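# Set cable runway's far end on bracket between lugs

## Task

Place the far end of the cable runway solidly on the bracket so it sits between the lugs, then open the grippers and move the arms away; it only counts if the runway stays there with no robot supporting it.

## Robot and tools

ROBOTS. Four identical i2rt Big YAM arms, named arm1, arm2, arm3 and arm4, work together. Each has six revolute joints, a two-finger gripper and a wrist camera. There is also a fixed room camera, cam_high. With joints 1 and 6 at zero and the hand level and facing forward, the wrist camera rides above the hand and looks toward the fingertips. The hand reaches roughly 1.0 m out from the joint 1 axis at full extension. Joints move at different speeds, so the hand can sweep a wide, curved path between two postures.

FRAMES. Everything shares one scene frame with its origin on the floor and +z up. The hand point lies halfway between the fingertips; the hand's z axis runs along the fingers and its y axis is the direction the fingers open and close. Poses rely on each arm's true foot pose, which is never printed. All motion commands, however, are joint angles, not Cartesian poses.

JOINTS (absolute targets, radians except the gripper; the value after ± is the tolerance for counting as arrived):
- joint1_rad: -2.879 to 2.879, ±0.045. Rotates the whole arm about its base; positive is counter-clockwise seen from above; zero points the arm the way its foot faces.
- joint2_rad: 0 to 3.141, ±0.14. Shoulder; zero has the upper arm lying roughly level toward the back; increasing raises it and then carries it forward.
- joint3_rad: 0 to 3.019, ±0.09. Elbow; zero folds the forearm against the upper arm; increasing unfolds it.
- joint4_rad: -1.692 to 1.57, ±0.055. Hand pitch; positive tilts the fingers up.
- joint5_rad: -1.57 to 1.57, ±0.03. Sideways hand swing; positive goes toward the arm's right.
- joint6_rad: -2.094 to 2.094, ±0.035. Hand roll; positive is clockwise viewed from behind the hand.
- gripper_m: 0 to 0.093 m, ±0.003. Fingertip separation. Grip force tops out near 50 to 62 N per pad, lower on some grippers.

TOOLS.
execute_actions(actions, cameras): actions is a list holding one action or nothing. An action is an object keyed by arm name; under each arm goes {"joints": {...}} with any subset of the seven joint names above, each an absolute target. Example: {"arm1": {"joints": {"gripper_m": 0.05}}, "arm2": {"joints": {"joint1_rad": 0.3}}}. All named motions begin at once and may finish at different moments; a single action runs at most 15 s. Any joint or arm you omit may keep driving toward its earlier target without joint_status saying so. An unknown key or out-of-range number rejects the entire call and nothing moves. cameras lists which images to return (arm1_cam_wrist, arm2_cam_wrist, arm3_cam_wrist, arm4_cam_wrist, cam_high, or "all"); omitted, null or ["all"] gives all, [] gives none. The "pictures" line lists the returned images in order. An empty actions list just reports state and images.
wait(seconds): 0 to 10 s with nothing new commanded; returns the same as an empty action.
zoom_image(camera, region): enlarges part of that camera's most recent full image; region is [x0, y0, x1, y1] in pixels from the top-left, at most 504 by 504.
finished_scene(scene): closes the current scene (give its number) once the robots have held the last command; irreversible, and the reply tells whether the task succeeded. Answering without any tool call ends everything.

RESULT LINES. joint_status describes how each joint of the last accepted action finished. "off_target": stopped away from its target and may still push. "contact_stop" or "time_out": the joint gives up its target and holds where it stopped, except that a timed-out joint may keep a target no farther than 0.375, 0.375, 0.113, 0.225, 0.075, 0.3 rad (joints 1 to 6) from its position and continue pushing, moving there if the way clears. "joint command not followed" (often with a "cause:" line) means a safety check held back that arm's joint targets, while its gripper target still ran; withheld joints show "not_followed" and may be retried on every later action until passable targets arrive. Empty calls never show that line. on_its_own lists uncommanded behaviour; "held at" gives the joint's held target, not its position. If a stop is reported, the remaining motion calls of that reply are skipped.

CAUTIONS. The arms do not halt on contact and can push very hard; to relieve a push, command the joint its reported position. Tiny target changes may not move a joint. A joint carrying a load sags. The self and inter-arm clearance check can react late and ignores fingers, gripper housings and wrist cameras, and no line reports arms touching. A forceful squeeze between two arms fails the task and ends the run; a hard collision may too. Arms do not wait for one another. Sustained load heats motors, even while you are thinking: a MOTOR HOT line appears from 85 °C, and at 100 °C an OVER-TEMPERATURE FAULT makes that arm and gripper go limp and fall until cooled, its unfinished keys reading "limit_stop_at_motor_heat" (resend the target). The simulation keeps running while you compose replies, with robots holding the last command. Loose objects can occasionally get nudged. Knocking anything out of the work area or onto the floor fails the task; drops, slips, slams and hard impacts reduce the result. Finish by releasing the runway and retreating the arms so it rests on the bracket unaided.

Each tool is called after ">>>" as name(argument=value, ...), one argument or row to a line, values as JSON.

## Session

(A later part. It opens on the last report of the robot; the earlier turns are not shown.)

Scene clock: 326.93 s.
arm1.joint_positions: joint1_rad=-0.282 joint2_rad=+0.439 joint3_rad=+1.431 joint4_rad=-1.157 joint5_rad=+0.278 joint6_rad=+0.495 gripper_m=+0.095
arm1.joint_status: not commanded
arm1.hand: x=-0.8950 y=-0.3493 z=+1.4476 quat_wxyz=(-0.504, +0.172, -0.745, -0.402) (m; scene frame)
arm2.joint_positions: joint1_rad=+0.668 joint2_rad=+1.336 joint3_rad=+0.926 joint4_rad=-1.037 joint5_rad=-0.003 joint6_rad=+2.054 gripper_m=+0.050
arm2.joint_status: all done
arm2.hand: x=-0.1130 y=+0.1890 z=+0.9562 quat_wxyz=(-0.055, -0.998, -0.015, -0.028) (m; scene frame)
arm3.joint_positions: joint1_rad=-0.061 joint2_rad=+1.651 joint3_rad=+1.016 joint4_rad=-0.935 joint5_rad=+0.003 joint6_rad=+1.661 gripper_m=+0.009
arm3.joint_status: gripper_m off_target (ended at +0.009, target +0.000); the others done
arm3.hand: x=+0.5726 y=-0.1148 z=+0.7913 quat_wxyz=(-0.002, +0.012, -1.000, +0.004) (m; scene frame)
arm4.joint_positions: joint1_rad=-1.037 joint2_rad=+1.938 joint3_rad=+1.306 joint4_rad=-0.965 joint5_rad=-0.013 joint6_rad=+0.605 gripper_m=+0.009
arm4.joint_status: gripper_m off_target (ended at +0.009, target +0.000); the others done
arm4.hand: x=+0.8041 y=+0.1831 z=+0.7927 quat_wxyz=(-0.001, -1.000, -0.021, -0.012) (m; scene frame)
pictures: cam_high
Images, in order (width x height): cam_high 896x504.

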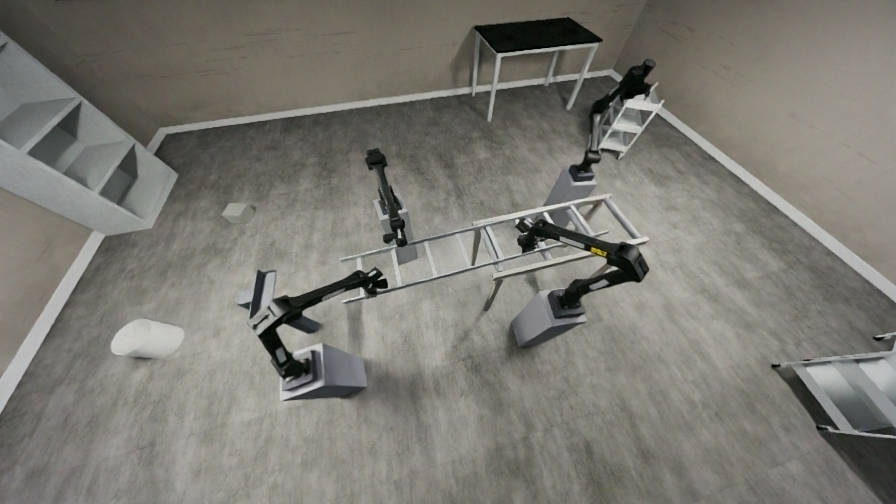

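>>> execute_actions(
  actions=[
    {"arm2":{"joints":{"joint2_rad":0.9,"joint4_rad":-1.2,"joint1_rad":0.4}},"arm3":{"joints":{"joint1_rad":-0.407,"joint2_rad":1.61,"joint3_rad":1.075,"joint4_rad":-0.95,"joint5_rad":0,"joint6_rad":1.305,"gripper_m":0.0}},"arm4":{"joints":{"joint1_rad":-0.805,"joint2_rad":1.639,"joint3_rad":1.013,"joint4_rad":-0.852,"joint5_rad":-0.005,"joint6_rad":0.868,"gripper_m":0.0}}},
  ],
  cameras=["cam_high"],
)

Scene clock: 345.80 s.
arm1.joint_positions: joint1_rad=-0.282 joint2_rad=+0.439 joint3_rad=+1.431 joint4_rad=-1.157 joint5_rad=+0.278 joint6_rad=+0.495 gripper_m=+0.095
arm1.joint_status: not commanded
arm1.hand: x=-0.8950 y=-0.3493 z=+1.4476 quat_wxyz=(-0.504, +0.172, -0.745, -0.402) (m; scene frame)
arm2.joint_positions: joint1_rad=+0.394 joint2_rad=+0.889 joint3_rad=+0.926 joint4_rad=-1.187 joint5_rad=+0.000 joint6_rad=+2.054 gripper_m=+0.050
arm2.joint_status: all done
arm2.hand: x=-0.2243 y=+0.2119 z=+1.0951 quat_wxyz=(-0.197, -0.970, +0.119, -0.072) (m; scene frame)
arm3.joint_positions: joint1_rad=-0.414 joint2_rad=+1.645 joint3_rad=+1.016 joint4_rad=-0.922 joint5_rad=+0.003 joint6_rad=+1.314 gripper_m=+0.009
arm3.joint_status: gripper_m off_target (ended at +0.009, target +0.000); the others done
arm3.hand: x=+0.7234 y=-0.1207 z=+0.7943 quat_wxyz=(-0.004, +0.008, -1.000, -0.005) (m; scene frame)
arm4.joint_positions: joint1_rad=-0.800 joint2_rad=+1.707 joint3_rad=+0.962 joint4_rad=-0.835 joint5_rad=-0.011 joint6_rad=+0.854 gripper_m=+0.009
arm4.joint_status: gripper_m off_target (ended at +0.009, target +0.000); the others done
arm4.hand: x=+0.9556 y=+0.1750 z=+0.7956 quat_wxyz=(-0.003, -1.000, -0.015, -0.004) (m; scene frame)
pictures: cam_high
Images, in order (width x height): cam_high 896x504.

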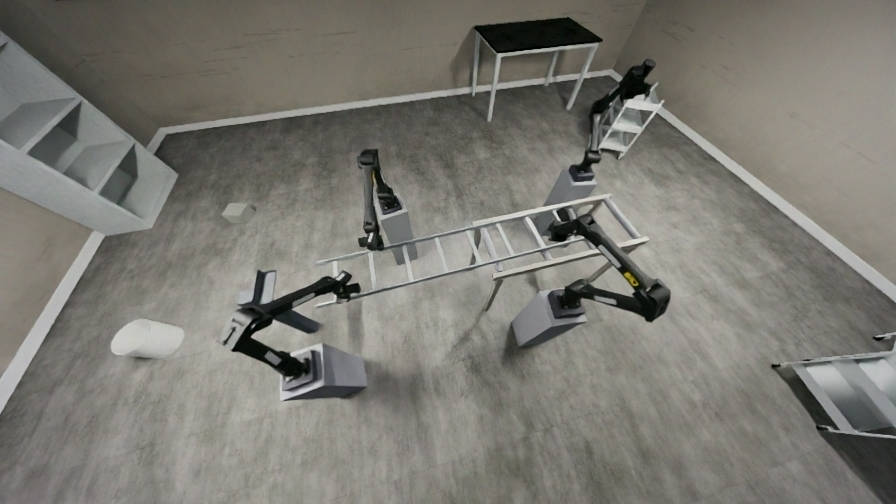

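>>> execute_actions(
  actions=[
    {"arm2":{"joints":{"joint2_rad":0.55}},"arm3":{"joints":{"joint1_rad":-0.697,"joint2_rad":1.69,"joint3_rad":1.263,"joint4_rad":-1.028,"joint5_rad":0,"joint6_rad":1.02,"gripper_m":0.0}},"arm4":{"joints":{"joint1_rad":-0.48,"joint2_rad":1.432,"joint3_rad":0.838,"joint4_rad":-0.856,"joint5_rad":-0.005,"joint6_rad":1.2,"gripper_m":0.0}}},
  ],
  cameras=["cam_high"],
)

>>> zoom_image(
  camera="cam_high",
  region=[225, 245, 345, 345],
)

Scene clock: 361.93 s.
arm1.joint_positions: joint1_rad=-0.282 joint2_rad=+0.439 joint3_rad=+1.431 joint4_rad=-1.157 joint5_rad=+0.278 joint6_rad=+0.495 gripper_m=+0.095
arm1.joint_status: not commanded
arm1.hand: x=-0.8950 y=-0.3493 z=+1.4476 quat_wxyz=(-0.504, +0.172, -0.745, -0.402) (m; scene frame)
arm2.joint_positions: joint1_rad=+0.394 joint2_rad=+0.543 joint3_rad=+0.926 joint4_rad=-1.187 joint5_rad=+0.000 joint6_rad=+2.054 gripper_m=+0.050
arm2.joint_status: all done
arm2.hand: x=-0.2382 y=+0.2709 z=+1.1879 quat_wxyz=(-0.352, -0.920, +0.112, -0.130) (m; scene frame)
arm3.joint_positions: joint1_rad=-0.699 joint2_rad=+1.739 joint3_rad=+1.198 joint4_rad=-1.009 joint5_rad=+0.002 joint6_rad=+1.031 gripper_m=+0.009
arm3.joint_status: gripper_m off_target (ended at +0.009, target +0.000); the others done
arm3.hand: x=+0.8636 y=-0.1208 z=+0.8115 quat_wxyz=(-0.007, +0.007, -1.000, -0.004) (m; scene frame)
arm4.joint_positions: joint1_rad=-0.485 joint2_rad=+1.515 joint3_rad=+0.784 joint4_rad=-0.849 joint5_rad=-0.006 joint6_rad=+1.173 gripper_m=+0.009
arm4.joint_status: gripper_m off_target (ended at +0.009, target +0.000); the others done
arm4.hand: x=+1.0935 y=+0.1732 z=+0.8145 quat_wxyz=(+0.000, -1.000, -0.013, -0.002) (m; scene frame)
pictures: cam_high
Images, in order (width x height): cam_high 896x504.

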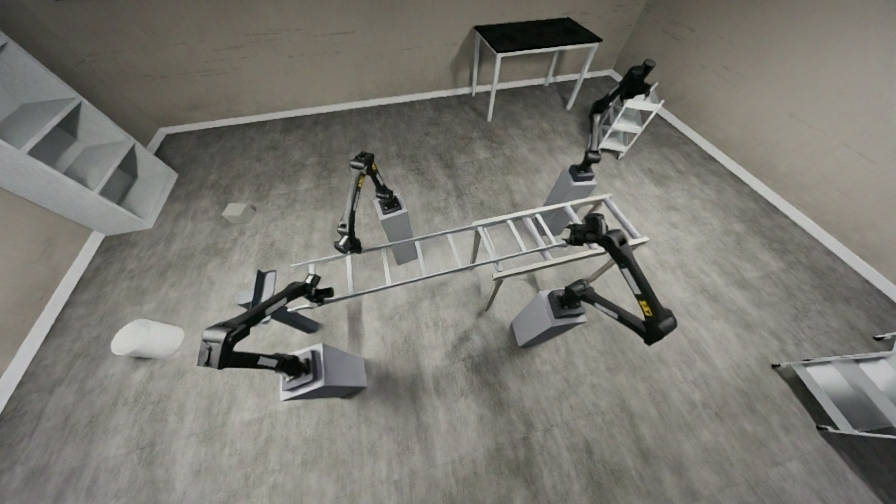

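Region (225, 245, 345, 345) of cam_high's 896x504 image, scaled by 4.200, with more detail than that image has.

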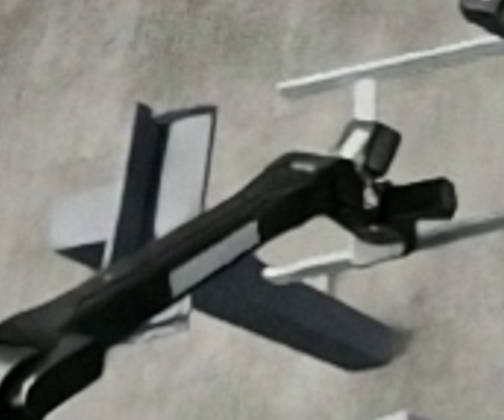

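>>> execute_actions(
  actions=[
    {"arm3":{"joints":{"joint1_rad":-0.888,"joint2_rad":1.826,"joint3_rad":1.519,"joint4_rad":-1.137,"joint5_rad":0,"joint6_rad":0.83,"gripper_m":0.0}},"arm4":{"joints":{"joint1_rad":-0.134,"joint2_rad":1.345,"joint3_rad":0.79,"joint4_rad":-0.895,"joint5_rad":-0.005,"joint6_rad":1.555,"gripper_m":0.0}}},
  ],
  cameras=["cam_high","arm4_cam_wrist","arm3_cam_wrist"],
)

>>> zoom_image(
  camera="cam_high",
  region=[230, 255, 310, 335],
)

Scene clock: 384.20 s.
arm1.joint_positions: joint1_rad=-0.282 joint2_rad=+0.439 joint3_rad=+1.431 joint4_rad=-1.157 joint5_rad=+0.278 joint6_rad=+0.495 gripper_m=+0.095
arm1.joint_status: not commanded
arm1.hand: x=-0.8950 y=-0.3493 z=+1.4476 quat_wxyz=(-0.504, +0.172, -0.745, -0.402) (m; scene frame)
arm2.joint_positions: joint1_rad=+0.394 joint2_rad=+0.543 joint3_rad=+0.926 joint4_rad=-1.187 joint5_rad=+0.000 joint6_rad=+2.054 gripper_m=+0.050
arm2.joint_status: not commanded
arm2.hand: x=-0.2382 y=+0.2709 z=+1.1879 quat_wxyz=(-0.352, -0.920, +0.112, -0.130) (m; scene frame)
arm3.joint_positions: joint1_rad=-0.894 joint2_rad=+1.891 joint3_rad=+1.453 joint4_rad=-1.116 joint5_rad=-0.004 joint6_rad=+0.839 gripper_m=+0.009
arm3.joint_status: gripper_m off_target (ended at +0.009, target +0.000); the others done
arm3.hand: x=+0.9859 y=-0.1218 z=+0.8224 quat_wxyz=(-0.005, +0.006, -1.000, -0.003) (m; scene frame)
arm4.joint_positions: joint1_rad=-0.133 joint2_rad=+1.432 joint3_rad=+0.731 joint4_rad=-0.875 joint5_rad=-0.007 joint6_rad=+1.527 gripper_m=+0.009
arm4.joint_status: gripper_m off_target (ended at +0.009, target +0.000); the others done
arm4.hand: x=+1.2147 y=+0.1728 z=+0.8252 quat_wxyz=(-0.001, -1.000, -0.012, -0.001) (m; scene frame)
pictures: arm3_cam_wrist, arm4_cam_wrist, cam_high
Images, in order (width x height): arm3_cam_wrist 504x504, arm4_cam_wrist 504x504, cam_high 896x504.

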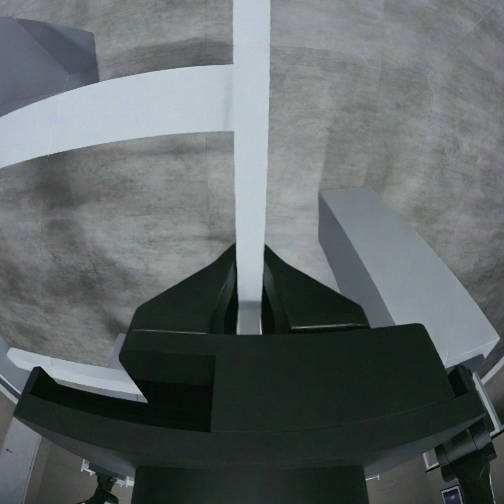

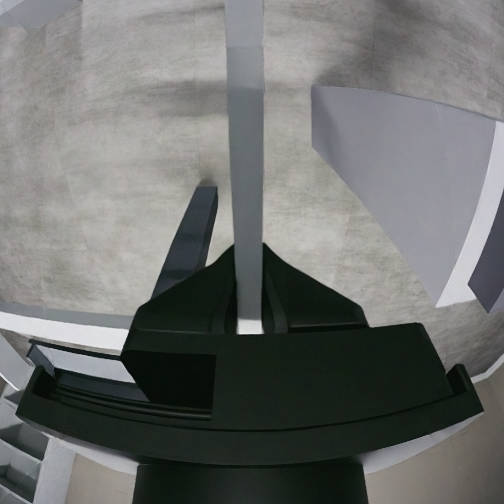

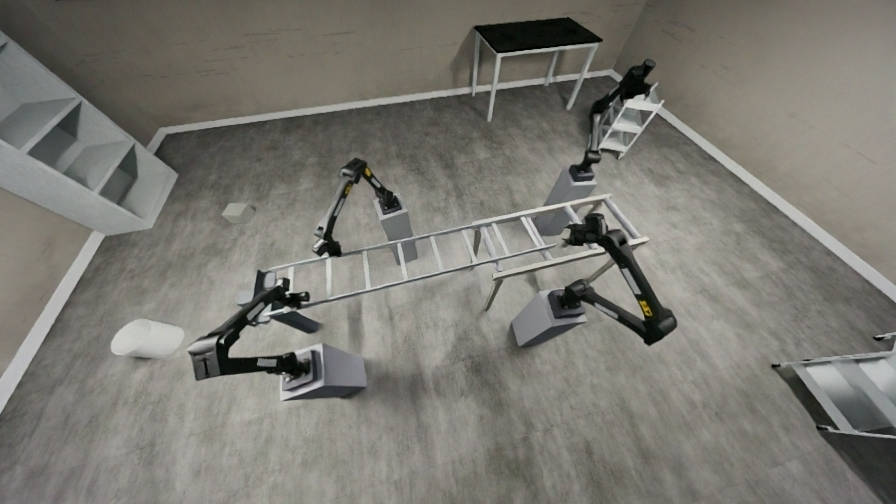

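Region (230, 255, 310, 335) of cam_high's 896x504 image, scaled by 6.300, with more detail than that image has.

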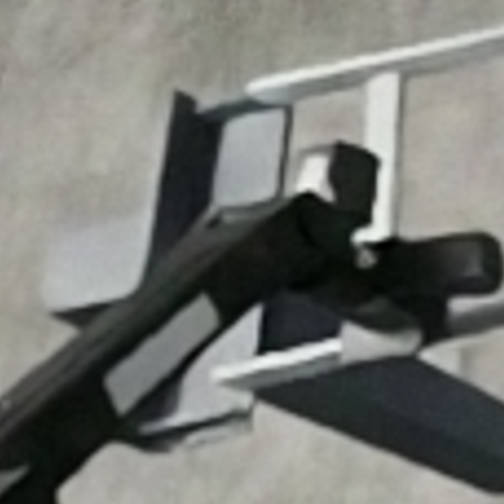

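>>> zoom_image(
  camera="cam_high",
  region=[244, 296, 294, 332],
)

>>> zoom_image(
  camera="cam_high",
  region=[250, 256, 300, 292],
)

Region (244, 296, 294, 332) of cam_high's 896x504 image, scaled by 10.080, with more detail than that image has; it fills the top 363 rows of this view, and the rest is white.

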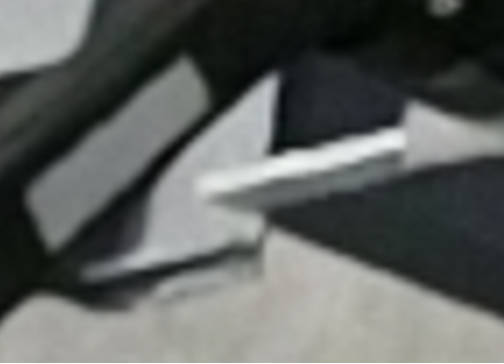

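Region (250, 256, 300, 292) of cam_high's 896x504 image, scaled by 10.080, with more detail than that image has; it fills the top 363 rows of this view, and the rest is white.

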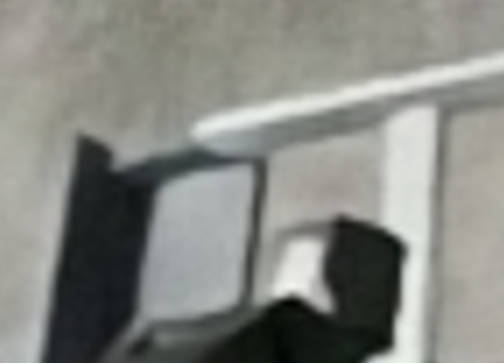

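>>> execute_actions(
  actions=[],
)

Scene clock: 415.10 s.
arm1.joint_positions: joint1_rad=-0.282 joint2_rad=+0.439 joint3_rad=+1.431 joint4_rad=-1.157 joint5_rad=+0.278 joint6_rad=+0.495 gripper_m=+0.095
arm1.joint_status: not commanded
arm1.hand: x=-0.8950 y=-0.3493 z=+1.4476 quat_wxyz=(-0.504, +0.172, -0.745, -0.402) (m; scene frame)
arm2.joint_positions: joint1_rad=+0.394 joint2_rad=+0.543 joint3_rad=+0.926 joint4_rad=-1.187 joint5_rad=+0.000 joint6_rad=+2.054 gripper_m=+0.050
arm2.joint_status: not commanded
arm2.hand: x=-0.2382 y=+0.2709 z=+1.1879 quat_wxyz=(-0.352, -0.920, +0.112, -0.130) (m; scene frame)
arm3.joint_positions: joint1_rad=-0.894 joint2_rad=+1.891 joint3_rad=+1.453 joint4_rad=-1.116 joint5_rad=-0.004 joint6_rad=+0.839 gripper_m=+0.009
arm3.joint_status: gripper_m off_target (ended at +0.009, target +0.000); the others done
arm3.hand: x=+0.9859 y=-0.1218 z=+0.8224 quat_wxyz=(-0.005, +0.006, -1.000, -0.003) (m; scene frame)
arm4.joint_positions: joint1_rad=-0.133 joint2_rad=+1.432 joint3_rad=+0.731 joint4_rad=-0.875 joint5_rad=-0.007 joint6_rad=+1.527 gripper_m=+0.009
arm4.joint_status: gripper_m off_target (ended at +0.009, target +0.000); the others done
arm4.hand: x=+1.2147 y=+0.1728 z=+0.8252 quat_wxyz=(-0.001, -1.000, -0.012, -0.001) (m; scene frame)
pictures: arm1_cam_wrist, arm2_cam_wrist, arm3_cam_wrist, arm4_cam_wrist, cam_high
Images, in order (width x height): arm1_cam_wrist 504x504, arm2_cam_wrist 504x504, arm3_cam_wrist 504x504, arm4_cam_wrist 504x504, cam_high 896x504.

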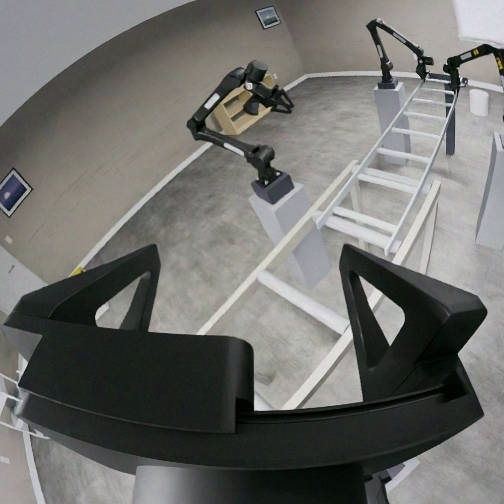

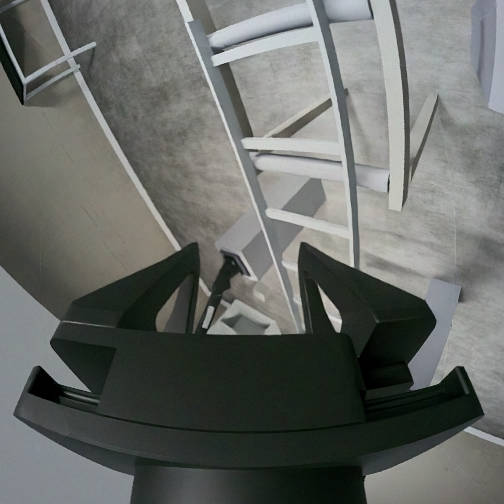

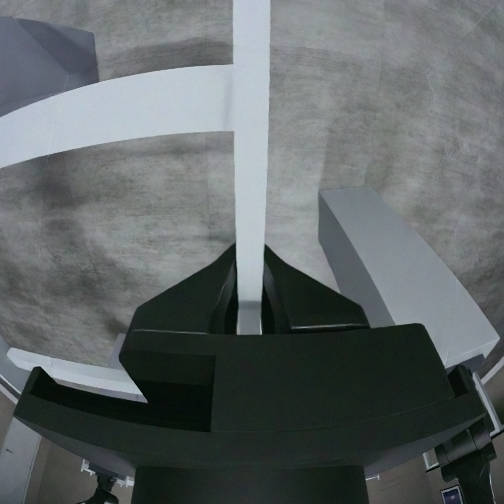

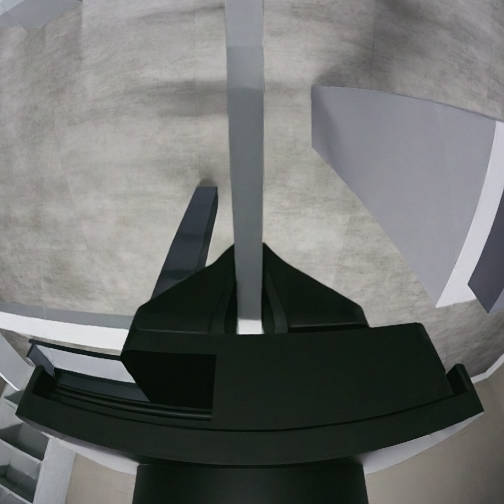

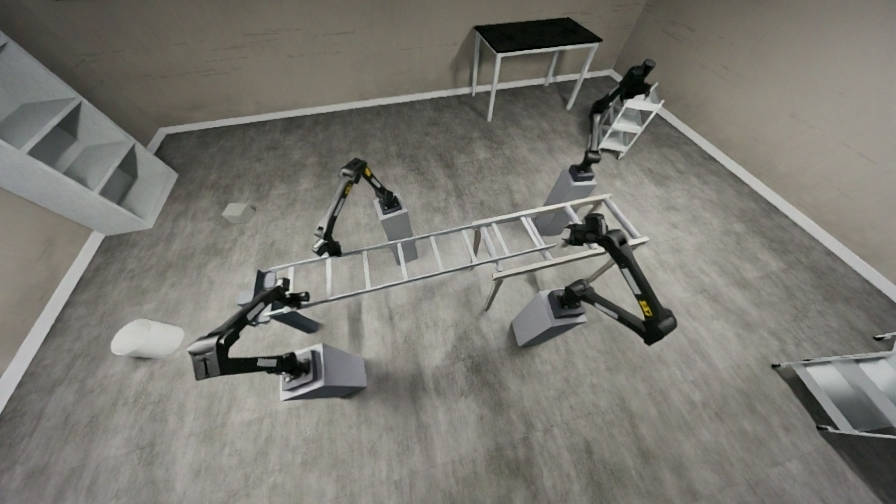

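>>> zoom_image(
  camera="cam_high",
  region=[225, 250, 325, 340],
)

>>> execute_actions(
  actions=[
    {"arm3": {"joints": {"joint1_rad": -0.99, "joint2_rad": 1.937, "joint3_rad": 1.726, "joint4_rad": -1.22, "joint6_rad": 0.734}}, "arm4": {"joints": {"joint1_rad": 0.092, "joint2_rad": 1.37, "joint3_rad": 0.843, "joint4_rad": -0.9, "joint6_rad": 1.78}}},
  ],
  cameras=["cam_high", "arm4_cam_wrist"],
)

Region (225, 250, 325, 340) of cam_high's 896x504 image, scaled by 5.040, with more detail than that image has; it fills the top 454 rows of this view, and the rest is white.

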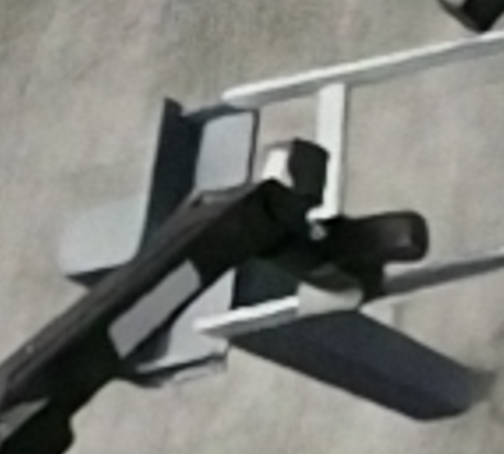

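Scene clock: 446.87 s.
arm1.joint_positions: joint1_rad=-0.282 joint2_rad=+0.439 joint3_rad=+1.431 joint4_rad=-1.157 joint5_rad=+0.278 joint6_rad=+0.495 gripper_m=+0.095
arm1.joint_status: not commanded
arm1.hand: x=-0.8950 y=-0.3493 z=+1.4476 quat_wxyz=(-0.504, +0.172, -0.745, -0.402) (m; scene frame)
arm2.joint_positions: joint1_rad=+0.394 joint2_rad=+0.543 joint3_rad=+0.926 joint4_rad=-1.187 joint5_rad=+0.000 joint6_rad=+2.054 gripper_m=+0.050
arm2.joint_status: not commanded
arm2.hand: x=-0.2382 y=+0.2709 z=+1.1879 quat_wxyz=(-0.352, -0.920, +0.112, -0.130) (m; scene frame)
arm3.joint_positions: joint1_rad=-1.002 joint2_rad=+2.017 joint3_rad=+1.650 joint4_rad=-1.168 joint5_rad=-0.007 joint6_rad=+0.739 gripper_m=+0.009
arm3.joint_status: all done
arm3.hand: x=+1.0700 y=-0.1252 z=+0.8216 quat_wxyz=(-0.011, +0.002, -1.000, -0.010) (m; scene frame)
arm4.joint_positions: joint1_rad=+0.112 joint2_rad=+1.449 joint3_rad=+0.757 joint4_rad=-0.875 joint5_rad=-0.020 joint6_rad=+1.764 gripper_m=+0.009
arm4.joint_status: all done
arm4.hand: x=+1.2986 y=+0.1710 z=+0.8269 quat_wxyz=(-0.003, -1.000, -0.016, -0.007) (m; scene frame)
pictures: arm4_cam_wrist, cam_high
Images, in order (width x height): arm4_cam_wrist 504x504, cam_high 896x504.

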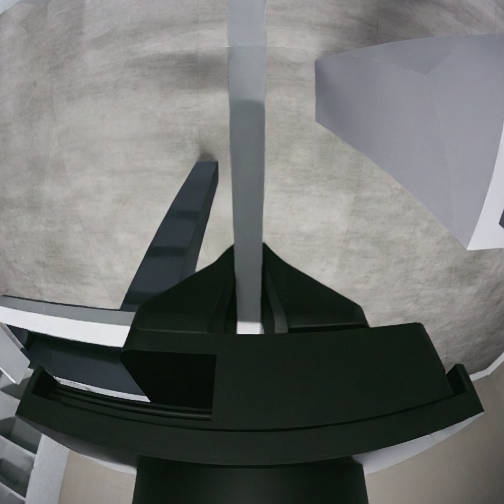

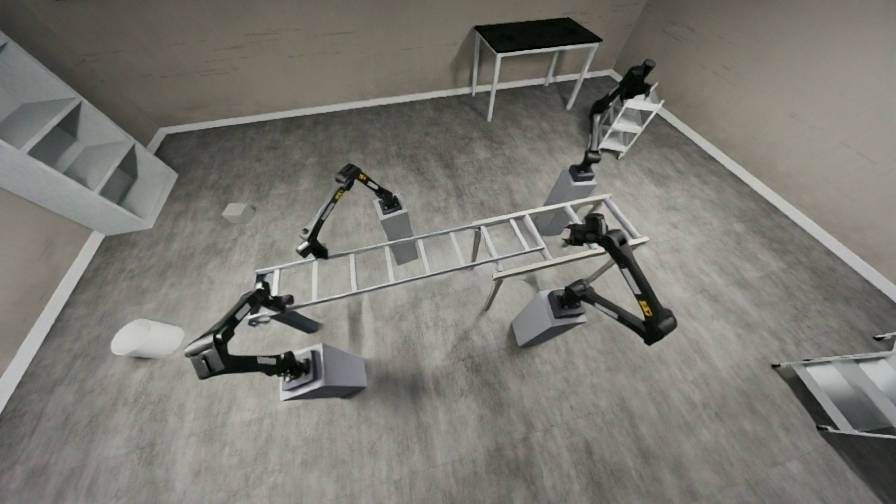

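>>> zoom_image(
  camera="cam_high",
  region=[225, 250, 325, 340],
)

>>> zoom_image(
  camera="cam_high",
  region=[245, 258, 290, 292],
)

>>> zoom_image(
  camera="cam_high",
  region=[240, 300, 285, 334],
)

Region (225, 250, 325, 340) of cam_high's 896x504 image, scaled by 5.040, with more detail than that image has; it fills the top 454 rows of this view, and the rest is white.

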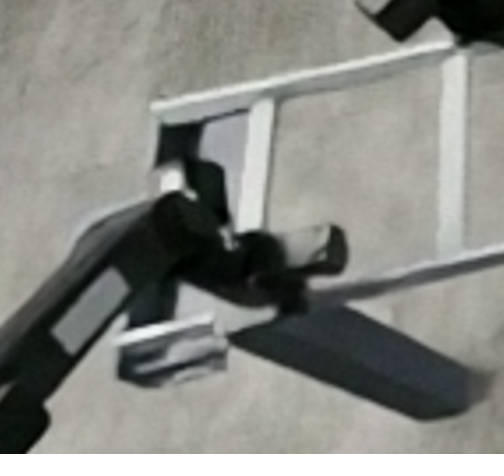

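Region (245, 258, 290, 292) of cam_high's 896x504 image, scaled by 11.200, with more detail than that image has; it fills the top 381 rows of this view, and the rest is white.

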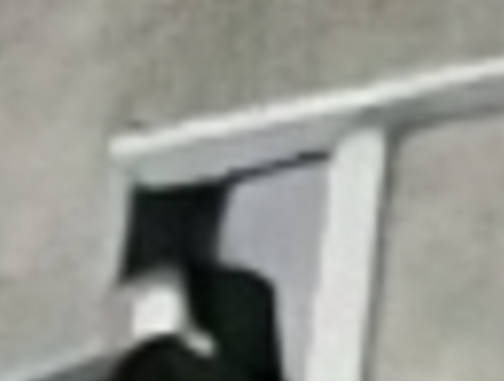

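Region (240, 300, 285, 334) of cam_high's 896x504 image, scaled by 11.200, with more detail than that image has; it fills the top 381 rows of this view, and the rest is white.

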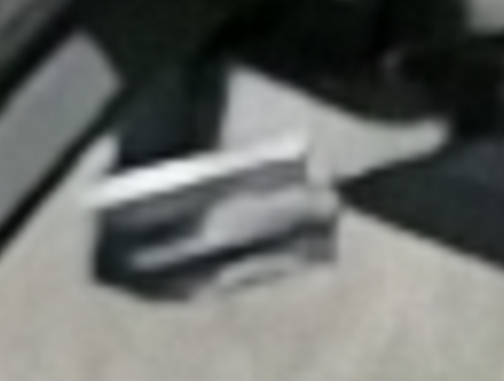

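>>> execute_actions(
  actions=[
    {"arm3": {"joints": {"joint1_rad": -1.0, "joint2_rad": 1.94, "joint3_rad": 1.712, "joint4_rad": -1.22, "joint6_rad": 0.745}}, "arm4": {"joints": {"joint1_rad": 0.105, "joint2_rad": 1.394, "joint3_rad": 0.868, "joint4_rad": -0.875, "joint6_rad": 1.785}}},
  ],
  cameras=["cam_high"],
)

Scene clock: 563.07 s.
arm1.joint_positions: joint1_rad=-0.282 joint2_rad=+0.439 joint3_rad=+1.431 joint4_rad=-1.157 joint5_rad=+0.278 joint6_rad=+0.495 gripper_m=+0.095
arm1.joint_status: not commanded
arm1.hand: x=-0.8950 y=-0.3493 z=+1.4476 quat_wxyz=(-0.504, +0.172, -0.745, -0.402) (m; scene frame)
arm2.joint_positions: joint1_rad=+0.394 joint2_rad=+0.543 joint3_rad=+0.926 joint4_rad=-1.187 joint5_rad=+0.000 joint6_rad=+2.054 gripper_m=+0.050
arm2.joint_status: not commanded
arm2.hand: x=-0.2382 y=+0.2709 z=+1.1879 quat_wxyz=(-0.352, -0.920, +0.112, -0.130) (m; scene frame)
arm3.joint_positions: joint1_rad=-1.006 joint2_rad=+2.020 joint3_rad=+1.650 joint4_rad=-1.167 joint5_rad=-0.007 joint6_rad=+0.739 gripper_m=+0.009
arm3.joint_status: all done
arm3.hand: x=+1.0717 y=-0.1270 z=+0.8198 quat_wxyz=(-0.011, +0.000, -1.000, -0.009) (m; scene frame)
arm4.joint_positions: joint1_rad=+0.117 joint2_rad=+1.462 joint3_rad=+0.765 joint4_rad=-0.873 joint5_rad=-0.019 joint6_rad=+1.769 gripper_m=+0.009
arm4.joint_status: joint3_rad time_out (moved +0.008 of +0.111); the others done
arm4.on_its_own: joint3_rad reads +0.765 and still pushes toward +0.868 since a time_out
arm4.hand: x=+1.3008 y=+0.1683 z=+0.8253 quat_wxyz=(-0.002, -1.000, -0.016, -0.006) (m; scene frame)
pictures: cam_high
Images, in order (width x height): cam_high 896x504.

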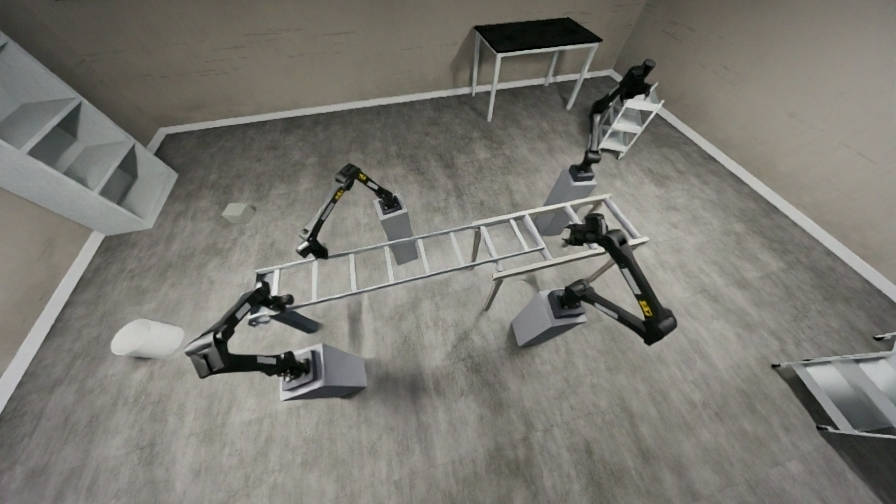

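>>> execute_actions(
  actions=[
    {"arm3": {"joints": {"joint1_rad": -0.995, "joint2_rad": 1.965, "joint3_rad": 1.685, "joint4_rad": -1.19, "joint6_rad": 0.745}}, "arm4": {"joints": {"joint1_rad": 0.095, "joint2_rad": 1.445, "joint3_rad": 0.838, "joint4_rad": -0.83, "joint6_rad": 1.785}}},
  ],
  cameras=["cam_high"],
)

>>> zoom_image(
  camera="cam_high",
  region=[235, 255, 305, 335],
)

Scene clock: 573.03 s.
arm1.joint_positions: joint1_rad=-0.282 joint2_rad=+0.439 joint3_rad=+1.431 joint4_rad=-1.157 joint5_rad=+0.278 joint6_rad=+0.495 gripper_m=+0.095
arm1.joint_status: not commanded
arm1.hand: x=-0.8950 y=-0.3493 z=+1.4476 quat_wxyz=(-0.504, +0.172, -0.745, -0.402) (m; scene frame)
arm2.joint_positions: joint1_rad=+0.394 joint2_rad=+0.543 joint3_rad=+0.926 joint4_rad=-1.187 joint5_rad=+0.000 joint6_rad=+2.054 gripper_m=+0.050
arm2.joint_status: not commanded
arm2.hand: x=-0.2382 y=+0.2709 z=+1.1879 quat_wxyz=(-0.352, -0.920, +0.112, -0.130) (m; scene frame)
arm3.joint_positions: joint1_rad=-1.006 joint2_rad=+2.042 joint3_rad=+1.650 joint4_rad=-1.167 joint5_rad=-0.005 joint6_rad=+0.739 gripper_m=+0.009
arm3.joint_status: all done
arm3.hand: x=+1.0708 y=-0.1287 z=+0.8073 quat_wxyz=(-0.003, +0.000, -1.000, -0.001) (m; scene frame)
arm4.joint_positions: joint1_rad=+0.117 joint2_rad=+1.519 joint3_rad=+0.765 joint4_rad=-0.835 joint5_rad=-0.012 joint6_rad=+1.771 gripper_m=+0.009
arm4.joint_status: all done
arm4.hand: x=+1.3001 y=+0.1653 z=+0.8068 quat_wxyz=(+0.006, -1.000, -0.015, -0.001) (m; scene frame)
pictures: cam_high
Images, in order (width x height): cam_high 896x504.

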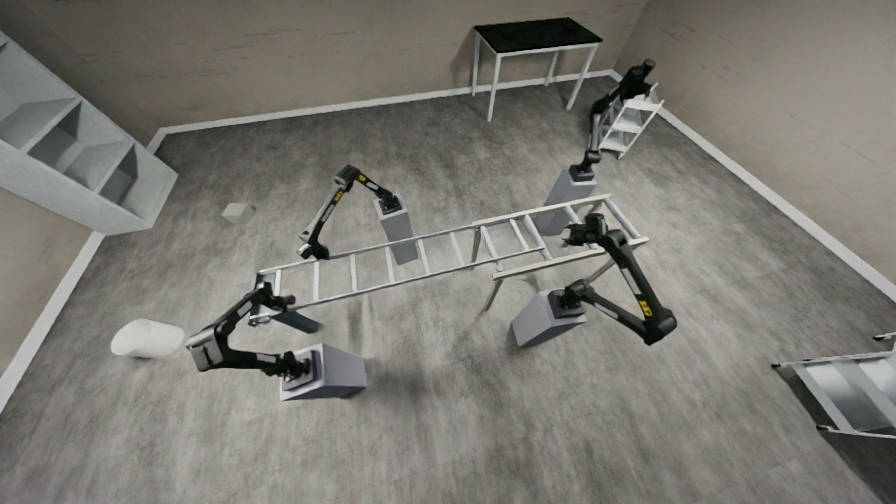

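Region (235, 255, 305, 335) of cam_high's 896x504 image, scaled by 6.300, with more detail than that image has; it fills the left 441 columns of this view, and the rest is white.

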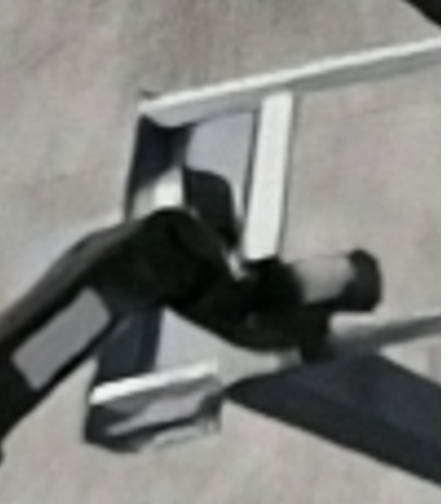

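>>> execute_actions(
  actions=[
    {"arm3": {"joints": {"joint1_rad": -1.0, "joint2_rad": 1.998, "joint3_rad": 1.655, "joint4_rad": -1.135, "joint6_rad": 0.745}}, "arm4": {"joints": {"joint1_rad": 0.105, "joint2_rad": 1.49, "joint3_rad": 0.805, "joint4_rad": -0.808, "joint6_rad": 1.78}}},
  ],
  cameras=["cam_high"],
)

>>> zoom_image(
  camera="cam_high",
  region=[235, 255, 305, 335],
)

Scene clock: 581.20 s.
arm1.joint_positions: joint1_rad=-0.282 joint2_rad=+0.439 joint3_rad=+1.431 joint4_rad=-1.157 joint5_rad=+0.278 joint6_rad=+0.495 gripper_m=+0.095
arm1.joint_status: not commanded
arm1.hand: x=-0.8950 y=-0.3493 z=+1.4476 quat_wxyz=(-0.504, +0.172, -0.745, -0.402) (m; scene frame)
arm2.joint_positions: joint1_rad=+0.394 joint2_rad=+0.543 joint3_rad=+0.926 joint4_rad=-1.187 joint5_rad=+0.000 joint6_rad=+2.054 gripper_m=+0.050
arm2.joint_status: not commanded
arm2.hand: x=-0.2382 y=+0.2709 z=+1.1879 quat_wxyz=(-0.352, -0.920, +0.112, -0.130) (m; scene frame)
arm3.joint_positions: joint1_rad=-1.007 joint2_rad=+2.048 joint3_rad=+1.632 joint4_rad=-1.148 joint5_rad=-0.009 joint6_rad=+0.739 gripper_m=+0.009
arm3.joint_status: all done
arm3.hand: x=+1.0683 y=-0.1306 z=+0.7972 quat_wxyz=(+0.000, -0.001, -1.000, -0.001) (m; scene frame)
arm4.joint_positions: joint1_rad=+0.115 joint2_rad=+1.556 joint3_rad=+0.765 joint4_rad=-0.809 joint5_rad=-0.003 joint6_rad=+1.771 gripper_m=+0.009
arm4.joint_status: all done
arm4.hand: x=+1.2982 y=+0.1632 z=+0.7948 quat_wxyz=(+0.011, -1.000, -0.014, +0.004) (m; scene frame)
pictures: cam_high
Images, in order (width x height): cam_high 896x504.

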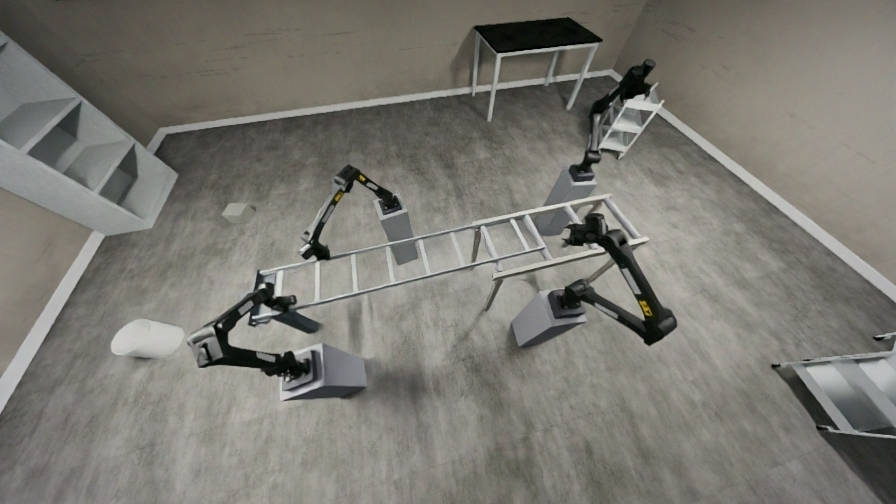

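Region (235, 255, 305, 335) of cam_high's 896x504 image, scaled by 6.300, with more detail than that image has; it fills the left 441 columns of this view, and the rest is white.

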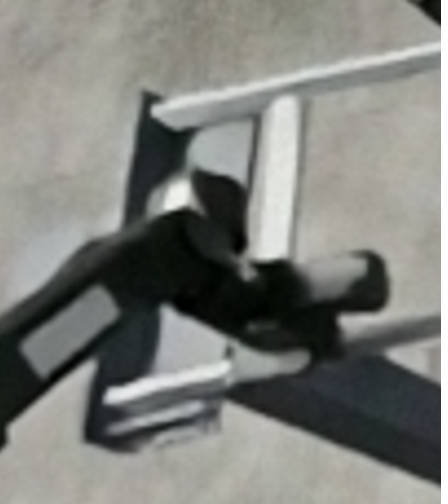

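>>> zoom_image(
  camera="cam_high",
  region=[250, 260, 290, 286],
)

>>> zoom_image(
  camera="cam_high",
  region=[244, 304, 284, 330],
)

Region (250, 260, 290, 286) of cam_high's 896x504 image, scaled by 12.600, with more detail than that image has; it fills the top 328 rows of this view, and the rest is white.

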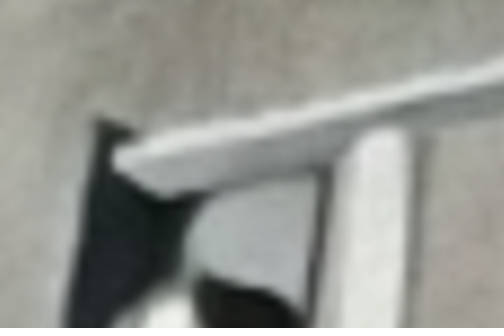

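Region (244, 304, 284, 330) of cam_high's 896x504 image, scaled by 12.600, with more detail than that image has; it fills the top 328 rows of this view, and the rest is white.

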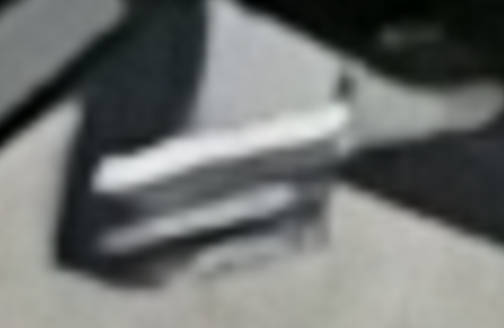

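>>> execute_actions(
  actions=[
    {"arm3": {"joints": {"joint1_rad": -1.0, "joint2_rad": 2.04, "joint3_rad": 1.635, "joint4_rad": -1.11, "joint6_rad": 0.742}}, "arm4": {"joints": {"joint1_rad": 0.11, "joint2_rad": 1.53, "joint3_rad": 0.785, "joint4_rad": -0.812, "joint6_rad": 1.775}}},
  ],
  cameras=["cam_high"],
)

>>> zoom_image(
  camera="cam_high",
  region=[235, 255, 305, 335],
)

Scene clock: 628.27 s.
arm1.joint_positions: joint1_rad=-0.282 joint2_rad=+0.439 joint3_rad=+1.431 joint4_rad=-1.157 joint5_rad=+0.278 joint6_rad=+0.495 gripper_m=+0.095
arm1.joint_status: not commanded
arm1.hand: x=-0.8950 y=-0.3493 z=+1.4476 quat_wxyz=(-0.504, +0.172, -0.745, -0.402) (m; scene frame)
arm2.joint_positions: joint1_rad=+0.394 joint2_rad=+0.543 joint3_rad=+0.926 joint4_rad=-1.187 joint5_rad=+0.000 joint6_rad=+2.054 gripper_m=+0.050
arm2.joint_status: not commanded
arm2.hand: x=-0.2382 y=+0.2709 z=+1.1879 quat_wxyz=(-0.352, -0.920, +0.112, -0.130) (m; scene frame)
arm3.joint_positions: joint1_rad=-1.005 joint2_rad=+2.060 joint3_rad=+1.624 joint4_rad=-1.128 joint5_rad=-0.012 joint6_rad=+0.739 gripper_m=+0.009
arm3.joint_status: all done
arm3.hand: x=+1.0679 y=-0.1289 z=+0.7880 quat_wxyz=(+0.001, +0.000, -1.000, -0.003) (m; scene frame)
arm4.joint_positions: joint1_rad=+0.115 joint2_rad=+1.581 joint3_rad=+0.759 joint4_rad=-0.797 joint5_rad=-0.002 joint6_rad=+1.771 gripper_m=+0.009
arm4.joint_status: all done
arm4.hand: x=+1.2970 y=+0.1672 z=+0.7850 quat_wxyz=(+0.021, -1.000, -0.014, +0.007) (m; scene frame)
pictures: cam_high
Images, in order (width x height): cam_high 896x504.

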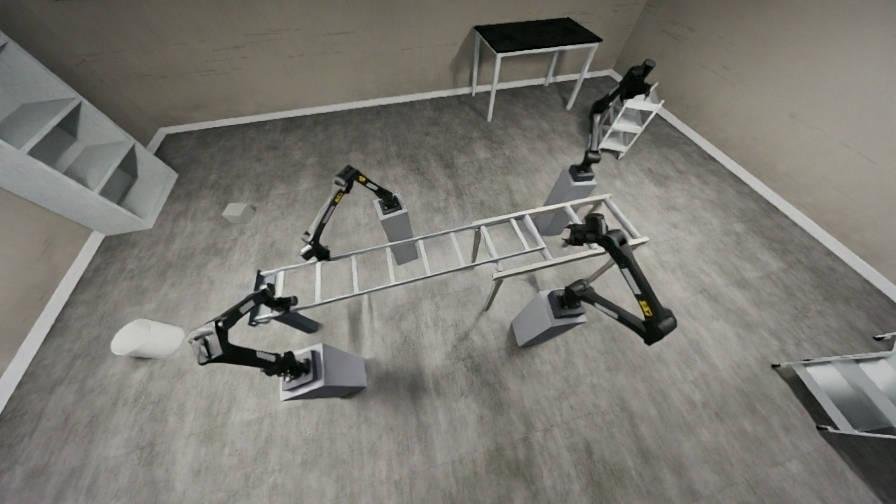

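Region (235, 255, 305, 335) of cam_high's 896x504 image, scaled by 6.300, with more detail than that image has; it fills the left 441 columns of this view, and the rest is white.

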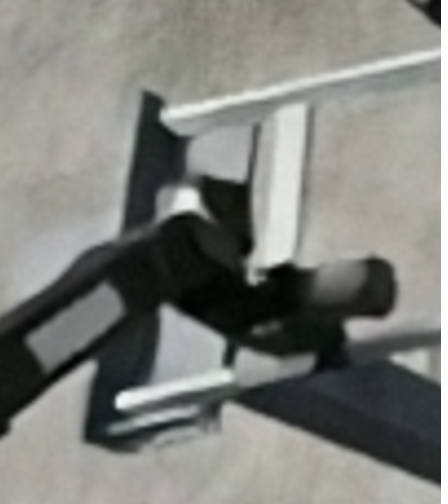

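>>> execute_actions(
  actions=[
    {"arm3": {"joints": {"joint1_rad": -1.003, "joint2_rad": 2.078, "joint3_rad": 1.615, "joint4_rad": -1.098, "joint6_rad": 0.74}}, "arm4": {"joints": {"joint1_rad": 0.113, "joint2_rad": 1.568, "joint3_rad": 0.77, "joint4_rad": -0.778, "joint6_rad": 1.773}}},
  ],
  cameras=["cam_high"],
)

>>> zoom_image(
  camera="cam_high",
  region=[235, 255, 305, 335],
)

Scene clock: 633.93 s.
arm1.joint_positions: joint1_rad=-0.282 joint2_rad=+0.439 joint3_rad=+1.431 joint4_rad=-1.157 joint5_rad=+0.278 joint6_rad=+0.495 gripper_m=+0.095
arm1.joint_status: not commanded
arm1.hand: x=-0.8950 y=-0.3493 z=+1.4476 quat_wxyz=(-0.504, +0.172, -0.745, -0.402) (m; scene frame)
arm2.joint_positions: joint1_rad=+0.394 joint2_rad=+0.543 joint3_rad=+0.926 joint4_rad=-1.187 joint5_rad=+0.000 joint6_rad=+2.054 gripper_m=+0.050
arm2.joint_status: not commanded
arm2.hand: x=-0.2382 y=+0.2709 z=+1.1879 quat_wxyz=(-0.352, -0.920, +0.112, -0.130) (m; scene frame)
arm3.joint_positions: joint1_rad=-1.005 joint2_rad=+2.060 joint3_rad=+1.622 joint4_rad=-1.126 joint5_rad=-0.012 joint6_rad=+0.739 gripper_m=+0.009
arm3.joint_status: all done
arm3.hand: x=+1.0675 y=-0.1292 z=+0.7870 quat_wxyz=(+0.001, +0.000, -1.000, -0.002) (m; scene frame)
arm4.joint_positions: joint1_rad=+0.115 joint2_rad=+1.581 joint3_rad=+0.757 joint4_rad=-0.793 joint5_rad=-0.002 joint6_rad=+1.771 gripper_m=+0.009
arm4.joint_status: all done
arm4.hand: x=+1.2970 y=+0.1671 z=+0.7845 quat_wxyz=(+0.019, -1.000, -0.014, +0.007) (m; scene frame)
pictures: cam_high
Images, in order (width x height): cam_high 896x504.

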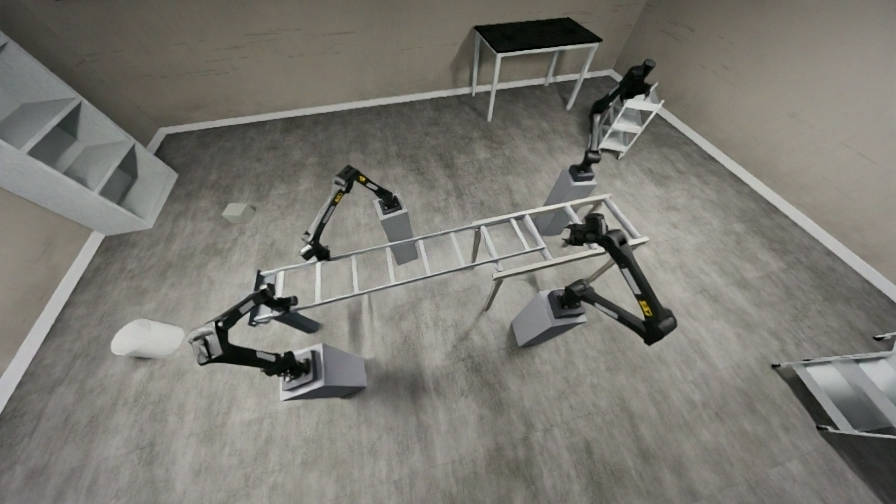

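Region (235, 255, 305, 335) of cam_high's 896x504 image, scaled by 6.300, with more detail than that image has; it fills the left 441 columns of this view, and the rest is white.

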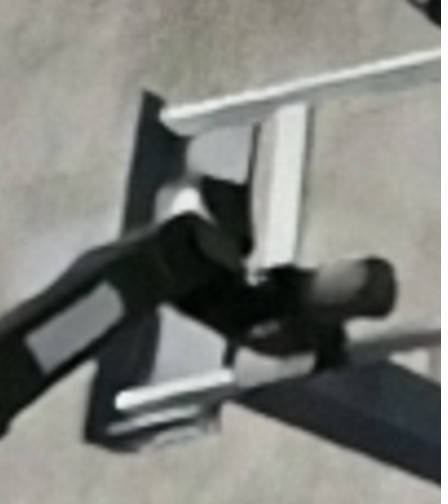

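>>> execute_actions(
  actions=[
    {"arm3": {"joints": {"gripper_m": 0.035, "joint2_rad": 2.06, "joint3_rad": 1.622, "joint4_rad": -1.126}}, "arm4": {"joints": {"gripper_m": 0.035, "joint2_rad": 1.575, "joint3_rad": 0.76, "joint4_rad": -0.785}}},
  ],
  cameras=["cam_high", "arm3_cam_wrist", "arm4_cam_wrist"],
)

Scene clock: 643.13 s.
arm1.joint_positions: joint1_rad=-0.282 joint2_rad=+0.439 joint3_rad=+1.431 joint4_rad=-1.157 joint5_rad=+0.278 joint6_rad=+0.495 gripper_m=+0.095
arm1.joint_status: not commanded
arm1.hand: x=-0.8950 y=-0.3493 z=+1.4476 quat_wxyz=(-0.504, +0.172, -0.745, -0.402) (m; scene frame)
arm2.joint_positions: joint1_rad=+0.394 joint2_rad=+0.543 joint3_rad=+0.926 joint4_rad=-1.187 joint5_rad=+0.000 joint6_rad=+2.054 gripper_m=+0.050
arm2.joint_status: not commanded
arm2.hand: x=-0.2382 y=+0.2709 z=+1.1879 quat_wxyz=(-0.352, -0.920, +0.112, -0.130) (m; scene frame)
arm3.joint_positions: joint1_rad=-1.005 joint2_rad=+2.059 joint3_rad=+1.622 joint4_rad=-1.126 joint5_rad=-0.004 joint6_rad=+0.739 gripper_m=+0.035
arm3.joint_status: all done
arm3.hand: x=+1.0685 y=-0.1303 z=+0.7873 quat_wxyz=(-0.002, +0.000, -1.000, +0.001) (m; scene frame)
arm4.joint_positions: joint1_rad=+0.115 joint2_rad=+1.581 joint3_rad=+0.756 joint4_rad=-0.792 joint5_rad=-0.002 joint6_rad=+1.771 gripper_m=+0.035
arm4.joint_status: all done
arm4.hand: x=+1.2970 y=+0.1674 z=+0.7843 quat_wxyz=(+0.019, -1.000, -0.014, +0.007) (m; scene frame)
pictures: arm3_cam_wrist, arm4_cam_wrist, cam_high
Images, in order (width x height): arm3_cam_wrist 504x504, arm4_cam_wrist 504x504, cam_high 896x504.

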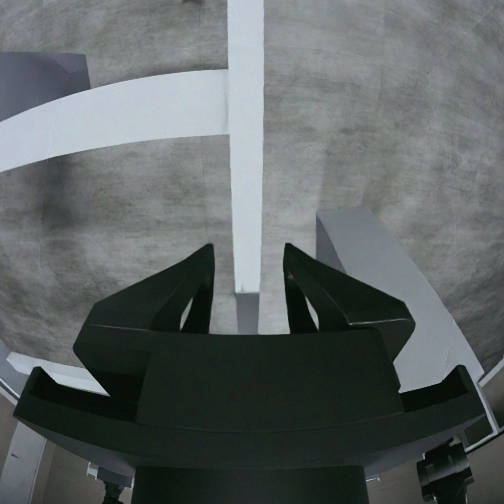

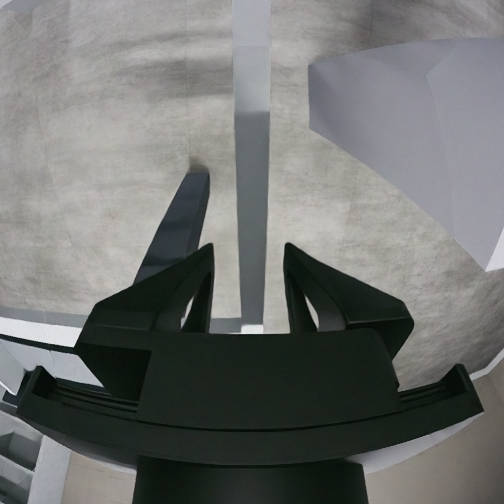

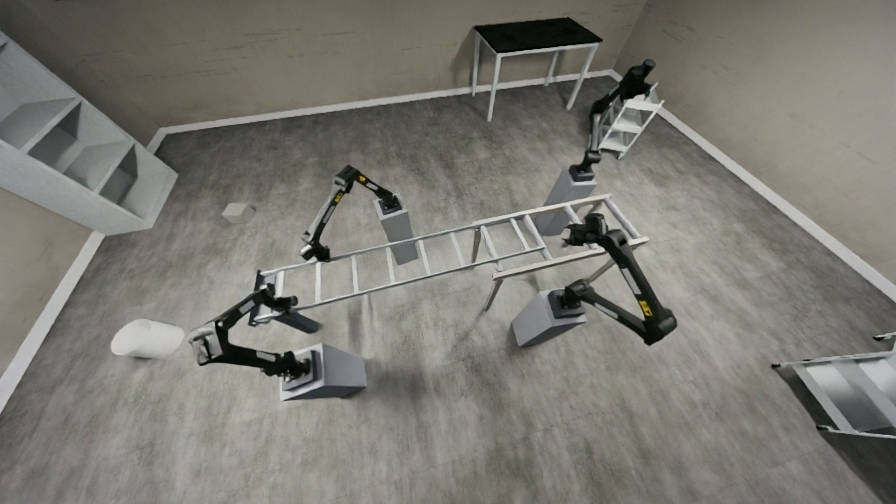

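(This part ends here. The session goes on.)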